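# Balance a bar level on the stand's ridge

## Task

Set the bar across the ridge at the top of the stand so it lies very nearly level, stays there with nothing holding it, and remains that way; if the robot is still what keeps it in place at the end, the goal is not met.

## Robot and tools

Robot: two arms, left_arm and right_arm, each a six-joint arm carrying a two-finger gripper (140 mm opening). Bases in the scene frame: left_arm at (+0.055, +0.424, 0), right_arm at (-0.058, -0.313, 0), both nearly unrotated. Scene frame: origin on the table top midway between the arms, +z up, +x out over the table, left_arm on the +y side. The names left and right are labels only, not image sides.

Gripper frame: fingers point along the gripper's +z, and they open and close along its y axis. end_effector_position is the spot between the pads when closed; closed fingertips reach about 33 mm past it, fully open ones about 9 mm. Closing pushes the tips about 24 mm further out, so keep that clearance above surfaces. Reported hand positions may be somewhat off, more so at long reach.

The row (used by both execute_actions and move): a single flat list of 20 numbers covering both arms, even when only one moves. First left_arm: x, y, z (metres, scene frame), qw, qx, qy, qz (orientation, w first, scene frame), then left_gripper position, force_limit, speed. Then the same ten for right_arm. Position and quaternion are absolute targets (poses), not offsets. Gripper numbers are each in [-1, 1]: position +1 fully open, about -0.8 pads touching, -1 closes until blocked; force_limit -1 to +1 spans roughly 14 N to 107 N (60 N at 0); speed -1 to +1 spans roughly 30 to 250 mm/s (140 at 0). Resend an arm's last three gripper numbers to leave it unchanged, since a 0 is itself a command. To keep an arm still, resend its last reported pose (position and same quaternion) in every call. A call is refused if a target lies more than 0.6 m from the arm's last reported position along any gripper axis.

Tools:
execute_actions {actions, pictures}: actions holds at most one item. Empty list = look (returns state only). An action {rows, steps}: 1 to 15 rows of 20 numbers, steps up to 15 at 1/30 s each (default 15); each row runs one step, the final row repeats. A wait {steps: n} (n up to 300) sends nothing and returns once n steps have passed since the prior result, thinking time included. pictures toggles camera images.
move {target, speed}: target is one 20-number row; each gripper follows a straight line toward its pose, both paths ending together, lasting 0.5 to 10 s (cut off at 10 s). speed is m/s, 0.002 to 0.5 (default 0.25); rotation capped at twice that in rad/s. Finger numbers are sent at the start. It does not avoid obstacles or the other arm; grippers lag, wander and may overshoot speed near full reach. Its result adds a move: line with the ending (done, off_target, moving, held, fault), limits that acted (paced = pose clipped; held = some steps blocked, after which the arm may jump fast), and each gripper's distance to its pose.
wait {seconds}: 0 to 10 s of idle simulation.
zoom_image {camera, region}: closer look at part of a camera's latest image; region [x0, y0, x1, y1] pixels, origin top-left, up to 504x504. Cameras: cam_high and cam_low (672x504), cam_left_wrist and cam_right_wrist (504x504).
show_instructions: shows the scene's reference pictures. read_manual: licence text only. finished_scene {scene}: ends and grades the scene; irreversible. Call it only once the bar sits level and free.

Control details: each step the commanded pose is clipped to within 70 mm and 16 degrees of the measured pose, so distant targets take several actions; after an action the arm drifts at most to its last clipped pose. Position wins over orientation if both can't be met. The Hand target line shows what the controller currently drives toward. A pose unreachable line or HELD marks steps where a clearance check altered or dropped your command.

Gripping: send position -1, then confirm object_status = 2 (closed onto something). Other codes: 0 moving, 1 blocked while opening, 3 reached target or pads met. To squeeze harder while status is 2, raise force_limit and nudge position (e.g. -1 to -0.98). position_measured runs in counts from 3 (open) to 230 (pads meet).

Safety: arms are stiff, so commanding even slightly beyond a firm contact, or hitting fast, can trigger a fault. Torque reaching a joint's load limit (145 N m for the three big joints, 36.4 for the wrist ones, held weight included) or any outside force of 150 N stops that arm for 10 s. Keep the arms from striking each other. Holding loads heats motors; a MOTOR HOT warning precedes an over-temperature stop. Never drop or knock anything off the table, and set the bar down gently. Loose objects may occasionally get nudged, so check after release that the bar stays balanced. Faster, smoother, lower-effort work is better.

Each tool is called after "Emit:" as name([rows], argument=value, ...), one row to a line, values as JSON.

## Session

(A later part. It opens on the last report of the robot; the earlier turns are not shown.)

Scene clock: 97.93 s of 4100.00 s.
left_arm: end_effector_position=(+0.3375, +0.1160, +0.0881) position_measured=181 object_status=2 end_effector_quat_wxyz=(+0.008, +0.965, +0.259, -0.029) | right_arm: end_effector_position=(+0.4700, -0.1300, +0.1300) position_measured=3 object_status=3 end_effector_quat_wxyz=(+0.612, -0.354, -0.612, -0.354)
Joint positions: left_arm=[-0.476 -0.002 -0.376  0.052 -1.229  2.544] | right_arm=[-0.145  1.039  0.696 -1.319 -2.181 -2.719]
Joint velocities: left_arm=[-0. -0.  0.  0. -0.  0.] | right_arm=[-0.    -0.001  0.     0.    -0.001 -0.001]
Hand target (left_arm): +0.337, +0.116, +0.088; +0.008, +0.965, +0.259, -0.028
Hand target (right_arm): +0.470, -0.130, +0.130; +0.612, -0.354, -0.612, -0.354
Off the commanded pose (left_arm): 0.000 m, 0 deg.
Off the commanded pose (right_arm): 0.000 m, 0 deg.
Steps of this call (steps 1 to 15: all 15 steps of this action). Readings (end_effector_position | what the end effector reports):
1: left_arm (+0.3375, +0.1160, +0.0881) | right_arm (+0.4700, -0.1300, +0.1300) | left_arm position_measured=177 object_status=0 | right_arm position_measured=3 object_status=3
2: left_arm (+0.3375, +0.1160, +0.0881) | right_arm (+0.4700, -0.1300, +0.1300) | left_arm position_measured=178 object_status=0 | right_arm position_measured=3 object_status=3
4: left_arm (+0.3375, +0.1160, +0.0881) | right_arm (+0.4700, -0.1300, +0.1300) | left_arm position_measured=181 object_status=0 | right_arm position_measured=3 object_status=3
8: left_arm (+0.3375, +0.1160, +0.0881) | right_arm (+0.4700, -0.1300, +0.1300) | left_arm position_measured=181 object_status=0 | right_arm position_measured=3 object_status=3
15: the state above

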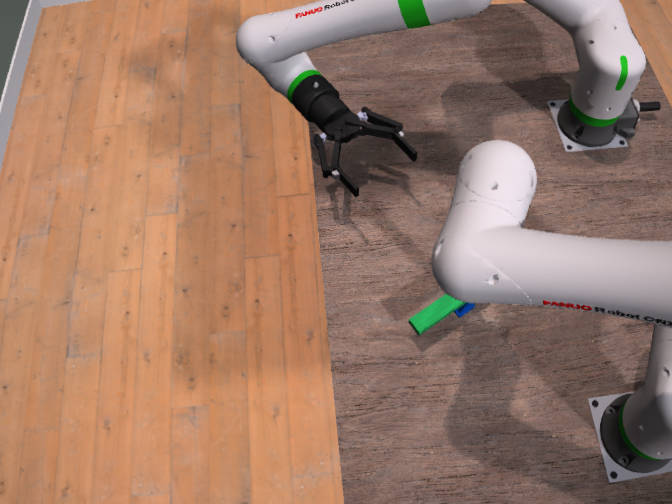

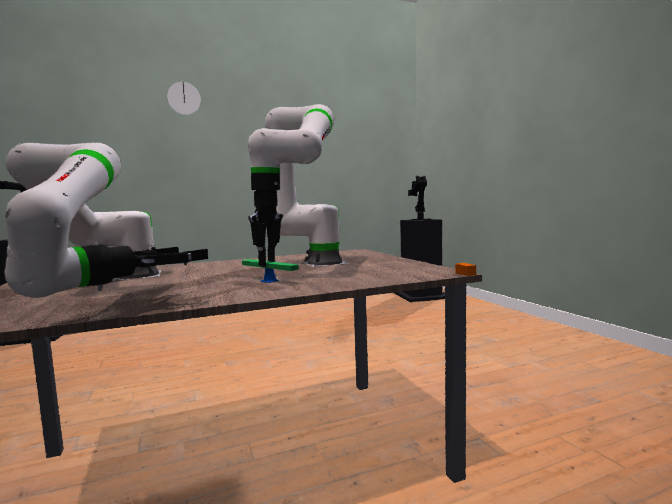

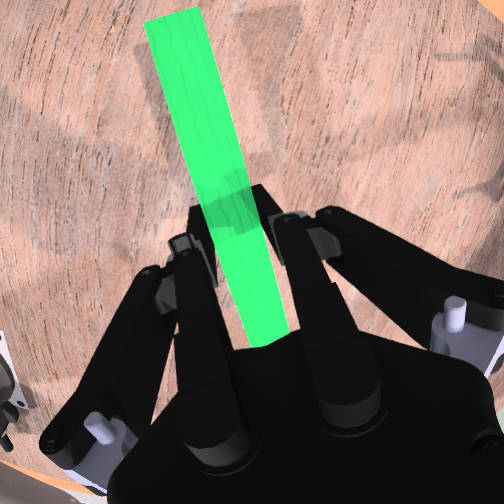

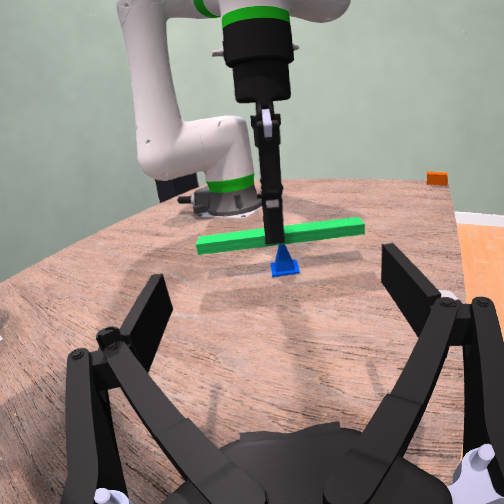

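Emit:
move(target=[0.3368,0.1156,0.0881,0.006,0.966,0.259,-0.0227,-1,-1,-1,0.47,-0.13,0.13,0.612,-0.354,-0.612,-0.354,1,0,0], speed=0.006)

Emit:
zoom_image(camera="cam_right_wrist", region=[180,170,380,290])

Emit:
execute_actions([
  {"rows":[[0.3368,0.1156,0.0881,0.006,0.966,0.259,-0.0227,-0.38,-1,-1,0.47,-0.13,0.13,0.612,-0.354,-0.612,-0.354,1,0,0]],"steps":15},
], pictures=false)

Emit:
execute_actions([
  {"rows":[[0.3368,0.1156,0.0881,0.006,0.966,0.259,-0.0227,-1,-1,-1,0.47,-0.13,0.13,0.612,-0.354,-0.612,-0.354,1,0,0]],"steps":15},
])

Emit:
zoom_image(camera="cam_right_wrist", region=[180,170,380,290])

Scene clock: 103.50 s of 4100.00 s.
left_arm: end_effector_position=(+0.3368, +0.1156, +0.0881) position_measured=181 object_status=2 end_effector_quat_wxyz=(+0.006, +0.966, +0.259, -0.023) | right_arm: end_effector_position=(+0.4700, -0.1300, +0.1300) position_measured=3 object_status=3 end_effector_quat_wxyz=(+0.612, -0.354, -0.612, -0.354)
Joint positions: left_arm=[-0.486 -0.005 -0.376  0.042 -1.226  2.558] | right_arm=[-0.145  1.039  0.696 -1.319 -2.181 -2.719]
Joint velocities: left_arm=[-0.001 -0.002  0.    -0.     0.001 -0.   ] | right_arm=[ 0.002 -0.001  0.    -0.     0.     0.   ]
Hand target (left_arm): +0.337, +0.116, +0.088; +0.006, +0.966, +0.259, -0.023
Hand target (right_arm): +0.470, -0.130, +0.130; +0.612, -0.354, -0.612, -0.354
Off the commanded pose (left_arm): 0.000 m, 0 deg.
Off the commanded pose (right_arm): 0.000 m, 0 deg.
After step 90, 1.33 s passed at rest.
move: done

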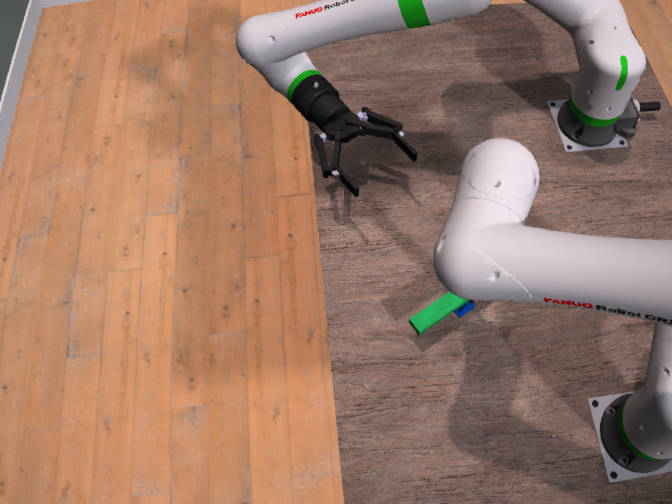

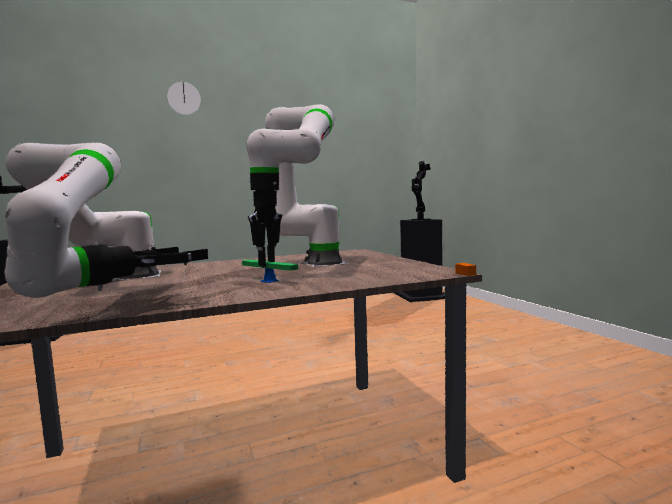

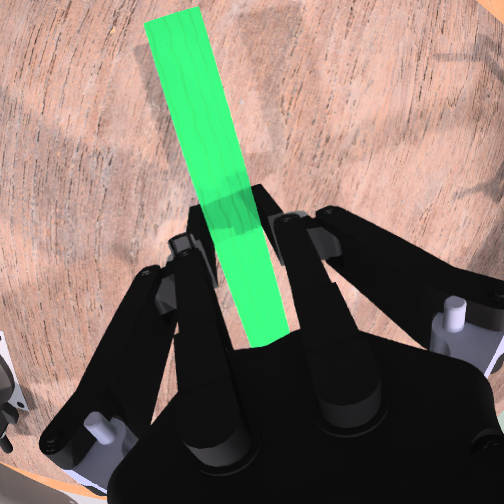

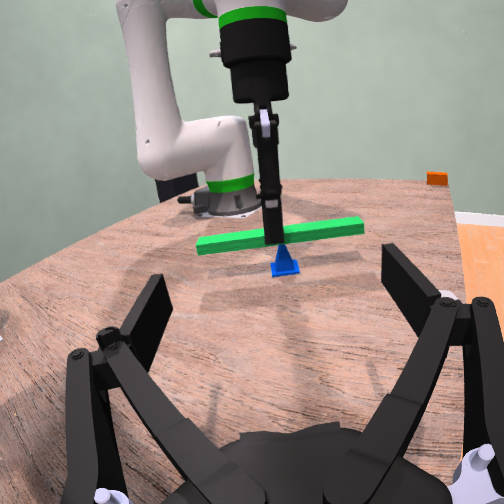

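Region (180, 170, 380, 290) of cam_right_wrist's 504x504 image, scaled by 2.520, with more detail than that image has; it fills the top 302 rows of this view, and the rest is white.

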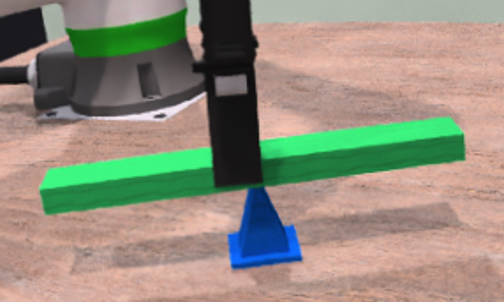

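Scene clock: 104.00 s of 4100.00 s.
left_arm: end_effector_position=(+0.3368, +0.1156, +0.0881) position_measured=177 object_status=3 end_effector_quat_wxyz=(+0.006, +0.966, +0.259, -0.023) | right_arm: end_effector_position=(+0.4700, -0.1300, +0.1300) position_measured=3 object_status=3 end_effector_quat_wxyz=(+0.612, -0.354, -0.612, -0.354)
Joint positions: left_arm=[-0.486 -0.005 -0.376  0.042 -1.226  2.558] | right_arm=[-0.145  1.039  0.696 -1.319 -2.181 -2.719]
Joint velocities: left_arm=[-0.    -0.    -0.    -0.001 -0.     0.   ] | right_arm=[ 0.    -0.    -0.     0.     0.001  0.001]
Hand target (left_arm): +0.337, +0.116, +0.088; +0.006, +0.966, +0.259, -0.023
Hand target (right_arm): +0.470, -0.130, +0.130; +0.612, -0.354, -0.612, -0.354
Off the commanded pose (left_arm): 0.000 m, 0 deg.
Off the commanded pose (right_arm): 0.000 m, 0 deg.
Steps of this call (steps 1 to 15: all 15 steps of this action). Readings (end_effector_position | what the end effector reports):
1: left_arm (+0.3368, +0.1156, +0.0881) | right_arm (+0.4700, -0.1300, +0.1300) | left_arm position_measured=181 object_status=0 | right_arm position_measured=3 object_status=3
2: left_arm (+0.3368, +0.1156, +0.0881) | right_arm (+0.4700, -0.1300, +0.1300) | left_arm position_measured=181 object_status=0 | right_arm position_measured=3 object_status=3
4: left_arm (+0.3368, +0.1156, +0.0881) | right_arm (+0.4700, -0.1300, +0.1300) | left_arm position_measured=177 object_status=0 | right_arm position_measured=3 object_status=3
8: left_arm (+0.3368, +0.1156, +0.0881) | right_arm (+0.4700, -0.1300, +0.1300) | left_arm position_measured=177 object_status=0 | right_arm position_measured=3 object_status=3
15: the state above

Scene clock: 104.50 s of 4100.00 s.
left_arm: end_effector_position=(+0.3368, +0.1156, +0.0881) position_measured=181 object_status=2 end_effector_quat_wxyz=(+0.006, +0.966, +0.259, -0.023) | right_arm: end_effector_position=(+0.4700, -0.1300, +0.1300) position_measured=3 object_status=3 end_effector_quat_wxyz=(+0.612, -0.354, -0.612, -0.354)
Joint positions: left_arm=[-0.486 -0.005 -0.376  0.042 -1.226  2.558] | right_arm=[-0.145  1.039  0.696 -1.319 -2.181 -2.719]
Joint velocities: left_arm=[-0.     0.002 -0.     0.     0.     0.001] | right_arm=[0.001 0.001 0.    0.    0.001 0.001]
Hand target (left_arm): +0.337, +0.116, +0.088; +0.006, +0.966, +0.259, -0.023
Hand target (right_arm): +0.470, -0.130, +0.130; +0.612, -0.354, -0.612, -0.354
Off the commanded pose (left_arm): 0.000 m, 0 deg.
Off the commanded pose (right_arm): 0.000 m, 0 deg.
Steps of this call (steps 1 to 15: all 15 steps of this action). Readings (end_effector_position | what the end effector reports):
1: left_arm (+0.3368, +0.1156, +0.0881) | right_arm (+0.4700, -0.1300, +0.1300) | left_arm position_measured=177 object_status=0 | right_arm position_measured=3 object_status=3
2: left_arm (+0.3368, +0.1156, +0.0881) | right_arm (+0.4700, -0.1300, +0.1300) | left_arm position_measured=178 object_status=0 | right_arm position_measured=3 object_status=3
4: left_arm (+0.3368, +0.1156, +0.0881) | right_arm (+0.4700, -0.1300, +0.1300) | left_arm position_measured=181 object_status=0 | right_arm position_measured=3 object_status=3
8: left_arm (+0.3368, +0.1156, +0.0881) | right_arm (+0.4700, -0.1300, +0.1300) | left_arm position_measured=181 object_status=0 | right_arm position_measured=3 object_status=3
15: the state above

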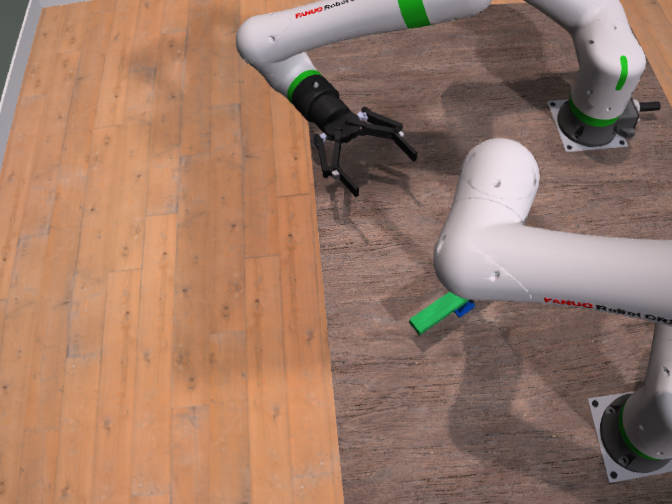

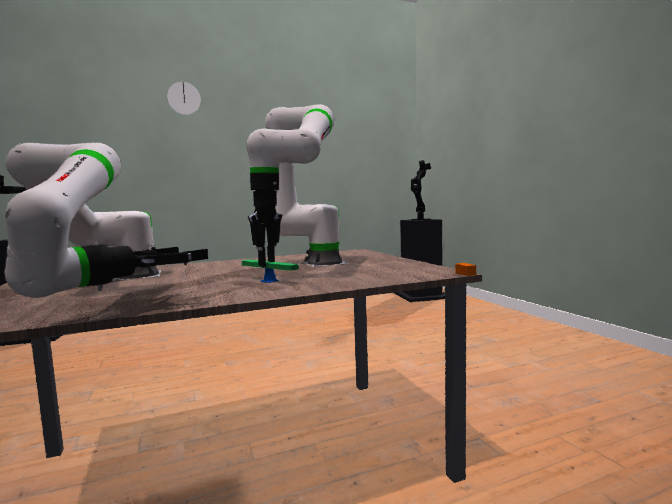

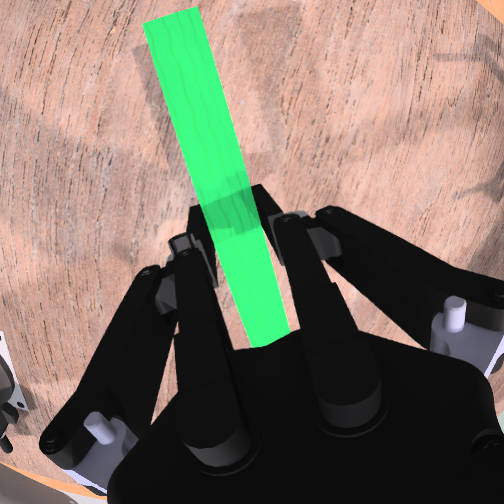

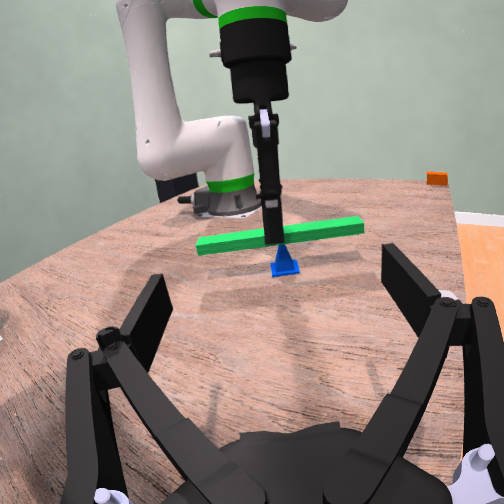

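Region (180, 170, 380, 290) of cam_right_wrist's 504x504 image, scaled by 2.520, with more detail than that image has; it fills the top 302 rows of this view, and the rest is white.

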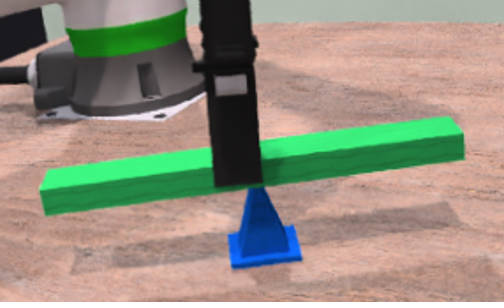

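Emit:
move(target=[0.3368,0.1156,0.0881,0.006,0.966,0.259,-0.0227,-0.1,-1,-1,0.47,-0.13,0.13,0.612,-0.354,-0.612,-0.354,1,0,0])

Emit:
zoom_image(camera="cam_right_wrist", region=[180,170,380,290])

Scene clock: 114.53 s of 4100.00 s.
left_arm: end_effector_position=(+0.3368, +0.1156, +0.0881) position_measured=141 object_status=0 end_effector_quat_wxyz=(+0.006, +0.966, +0.259, -0.023) | right_arm: end_effector_position=(+0.4700, -0.1300, +0.1300) position_measured=3 object_status=3 end_effector_quat_wxyz=(+0.612, -0.354, -0.612, -0.354)
Joint positions: left_arm=[-0.486 -0.005 -0.376  0.042 -1.226  2.558] | right_arm=[-0.145  1.039  0.696 -1.319 -2.181 -2.719]
Joint velocities: left_arm=[ 0.     0.002 -0.    -0.     0.    -0.001] | right_arm=[-0.    -0.    -0.    -0.     0.001 -0.001]
Hand target (left_arm): +0.337, +0.116, +0.088; +0.006, +0.966, +0.259, -0.023
Hand target (right_arm): +0.470, -0.130, +0.130; +0.612, -0.354, -0.612, -0.354
Off the commanded pose (left_arm): 0.000 m, 0 deg.
Off the commanded pose (right_arm): 0.000 m, 0 deg.
After step 90, 6.00 s passed at rest.
move: done

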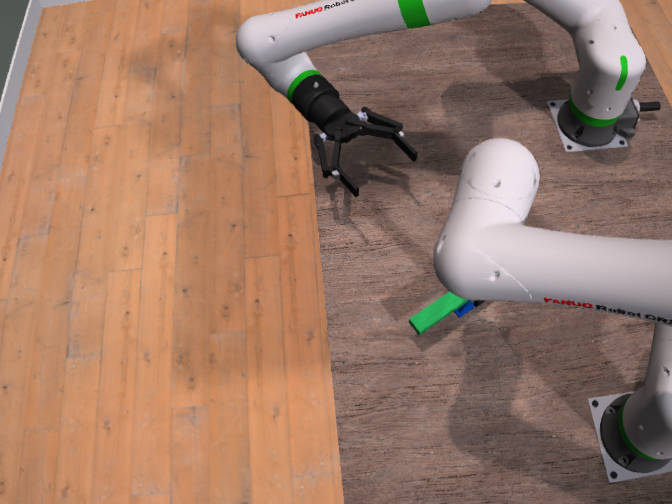

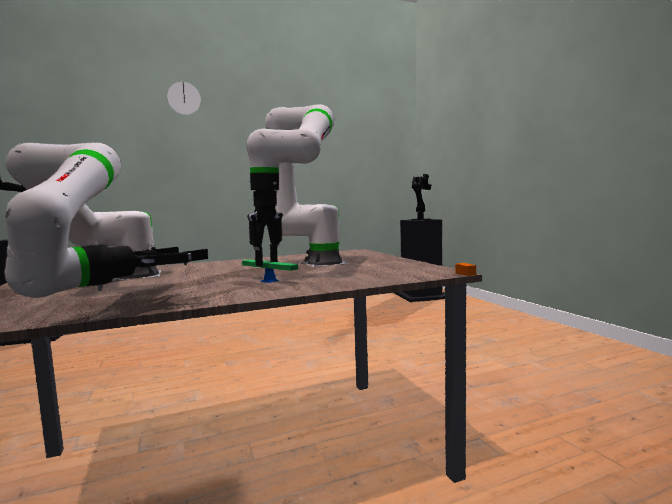

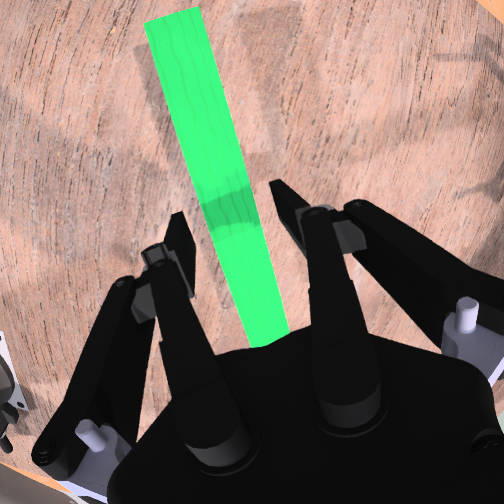

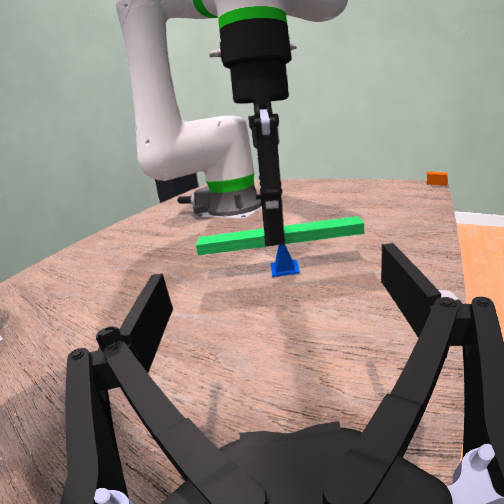

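Region (180, 170, 380, 290) of cam_right_wrist's 504x504 image, scaled by 2.520, with more detail than that image has; it fills the top 302 rows of this view, and the rest is white.

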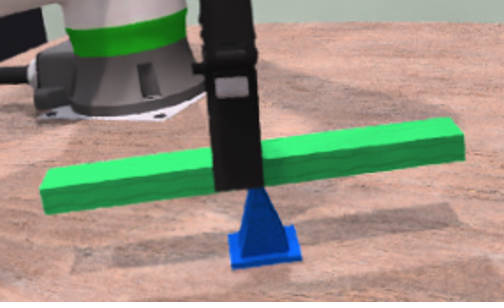

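Emit:
move(target=[0.3368,0.1156,0.16,0.006,0.966,0.259,-0.0227,-0.1,-1,-1,0.47,-0.13,0.13,0.612,-0.354,-0.612,-0.354,1,0,0], speed=0.12)

Emit:
wait(seconds=2)

Scene clock: 116.83 s of 4100.00 s.
left_arm: end_effector_position=(+0.3366, +0.1157, +0.1599) position_measured=141 object_status=3 end_effector_quat_wxyz=(+0.006, +0.966, +0.259, -0.023) | right_arm: end_effector_position=(+0.4700, -0.1300, +0.1300) position_measured=3 object_status=3 end_effector_quat_wxyz=(+0.612, -0.354, -0.612, -0.354)
Joint positions: left_arm=[-0.486 -0.055 -0.25   0.04  -1.401  2.566] | right_arm=[-0.145  1.039  0.696 -1.319 -2.181 -2.719]
Joint velocities: left_arm=[ 0.    -0.001  0.002  0.    -0.002 -0.002] | right_arm=[ 0.     0.001 -0.     0.    -0.     0.001]
Hand target (left_arm): +0.337, +0.116, +0.160; +0.006, +0.966, +0.259, -0.023
Hand target (right_arm): +0.470, -0.130, +0.130; +0.612, -0.354, -0.612, -0.354
Off the commanded pose (left_arm): 0.000 m, 0 deg.
Off the commanded pose (right_arm): 0.000 m, 0 deg.
move: done

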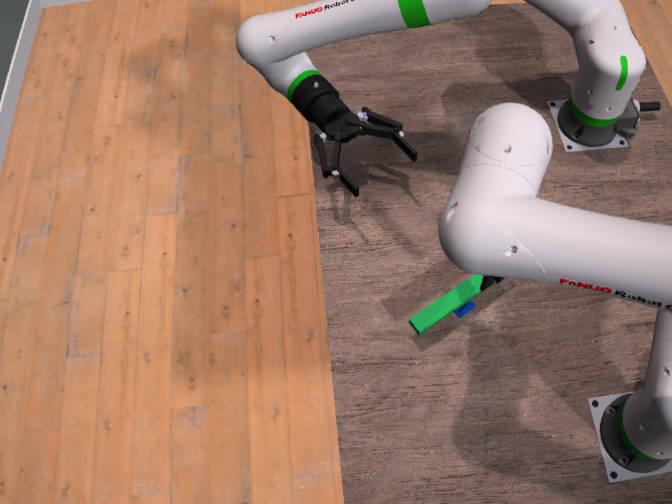

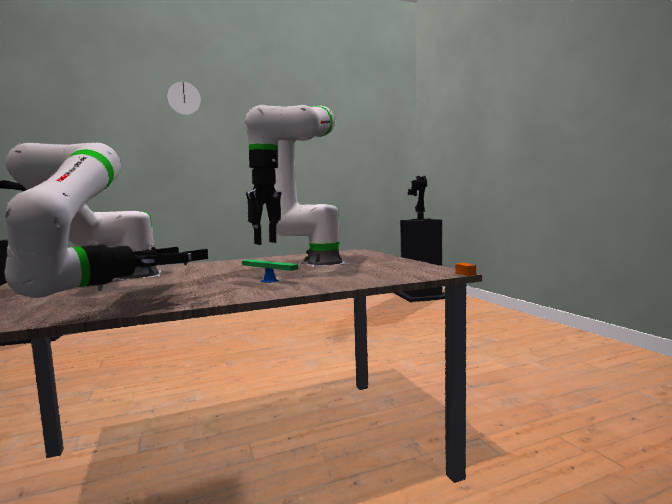

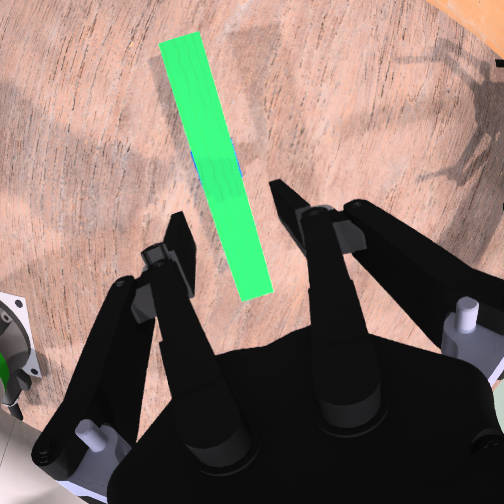

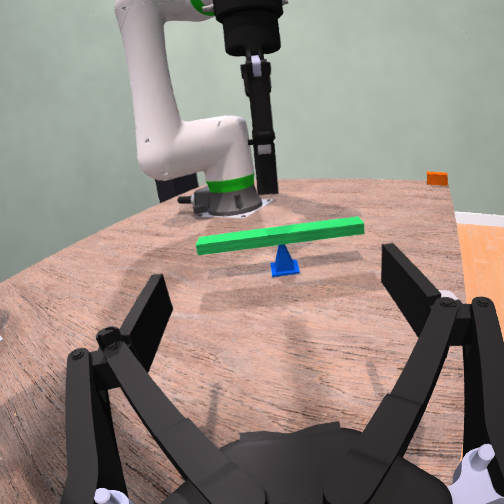

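Scene clock: 118.83 s of 4100.00 s.
left_arm: end_effector_position=(+0.3366, +0.1157, +0.1600) position_measured=141 object_status=3 end_effector_quat_wxyz=(+0.006, +0.966, +0.259, -0.023) | right_arm: end_effector_position=(+0.4700, -0.1300, +0.1300) position_measured=3 object_status=3 end_effector_quat_wxyz=(+0.612, -0.354, -0.612, -0.354)
Joint positions: left_arm=[-0.486 -0.055 -0.25   0.04  -1.401  2.566] | right_arm=[-0.145  1.039  0.696 -1.319 -2.181 -2.719]
Joint velocities: left_arm=[ 0.     0.     0.     0.001  0.001 -0.002] | right_arm=[-0.002  0.001 -0.    -0.001  0.001  0.   ]
Hand target (left_arm): +0.337, +0.116, +0.160; +0.006, +0.966, +0.259, -0.023
Hand target (right_arm): +0.470, -0.130, +0.130; +0.612, -0.354, -0.612, -0.354
Off the commanded pose (left_arm): 0.000 m, 0 deg.
Off the commanded pose (right_arm): 0.000 m, 0 deg.
Steps of this call (steps 1 to 60: nothing new was sent). Readings (end_effector_position | what the end effector reports):
1: left_arm (+0.3366, +0.1157, +0.1600) | right_arm (+0.4700, -0.1300, +0.1300) | left_arm position_measured=141 object_status=3 | right_arm position_measured=3 object_status=3
2: left_arm (+0.3366, +0.1157, +0.1600) | right_arm (+0.4700, -0.1300, +0.1300) | left_arm position_measured=141 object_status=3 | right_arm position_measured=3 object_status=3
4: left_arm (+0.3366, +0.1157, +0.1600) | right_arm (+0.4700, -0.1300, +0.1300) | left_arm position_measured=141 object_status=3 | right_arm position_measured=3 object_status=3
8: left_arm (+0.3366, +0.1157, +0.1600) | right_arm (+0.4700, -0.1300, +0.1300) | left_arm position_measured=141 object_status=3 | right_arm position_measured=3 object_status=3
60: the state above

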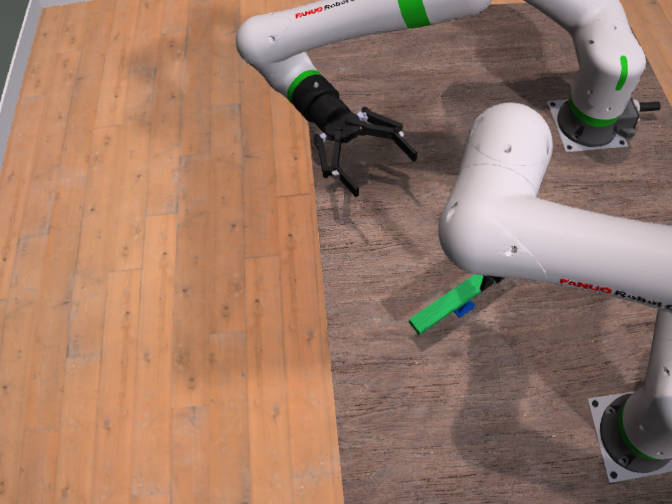

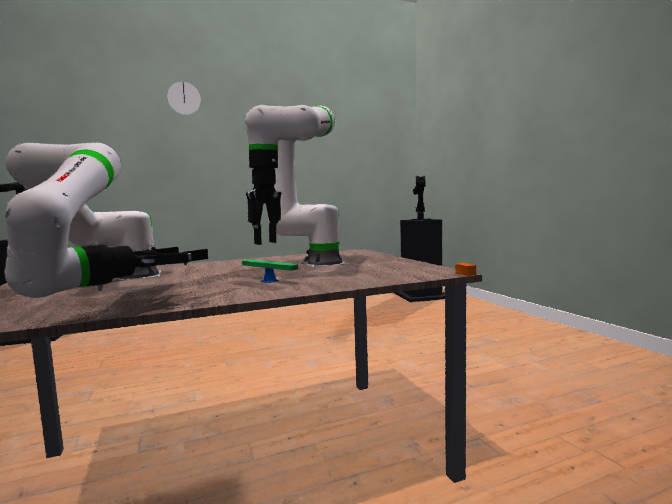

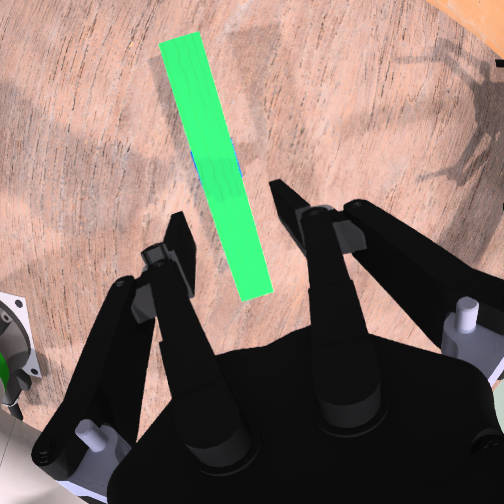

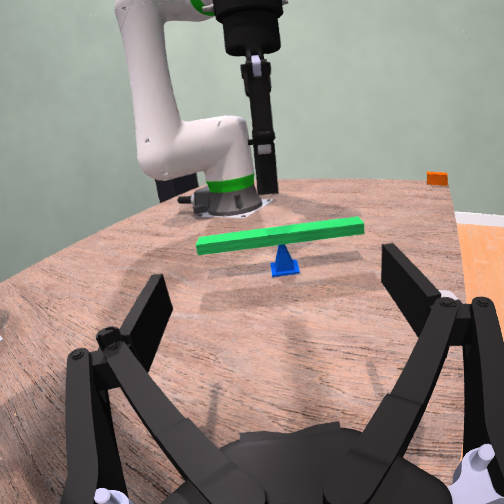

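Emit:
finished_scene(scene=2)

The scene is finished: the task was done.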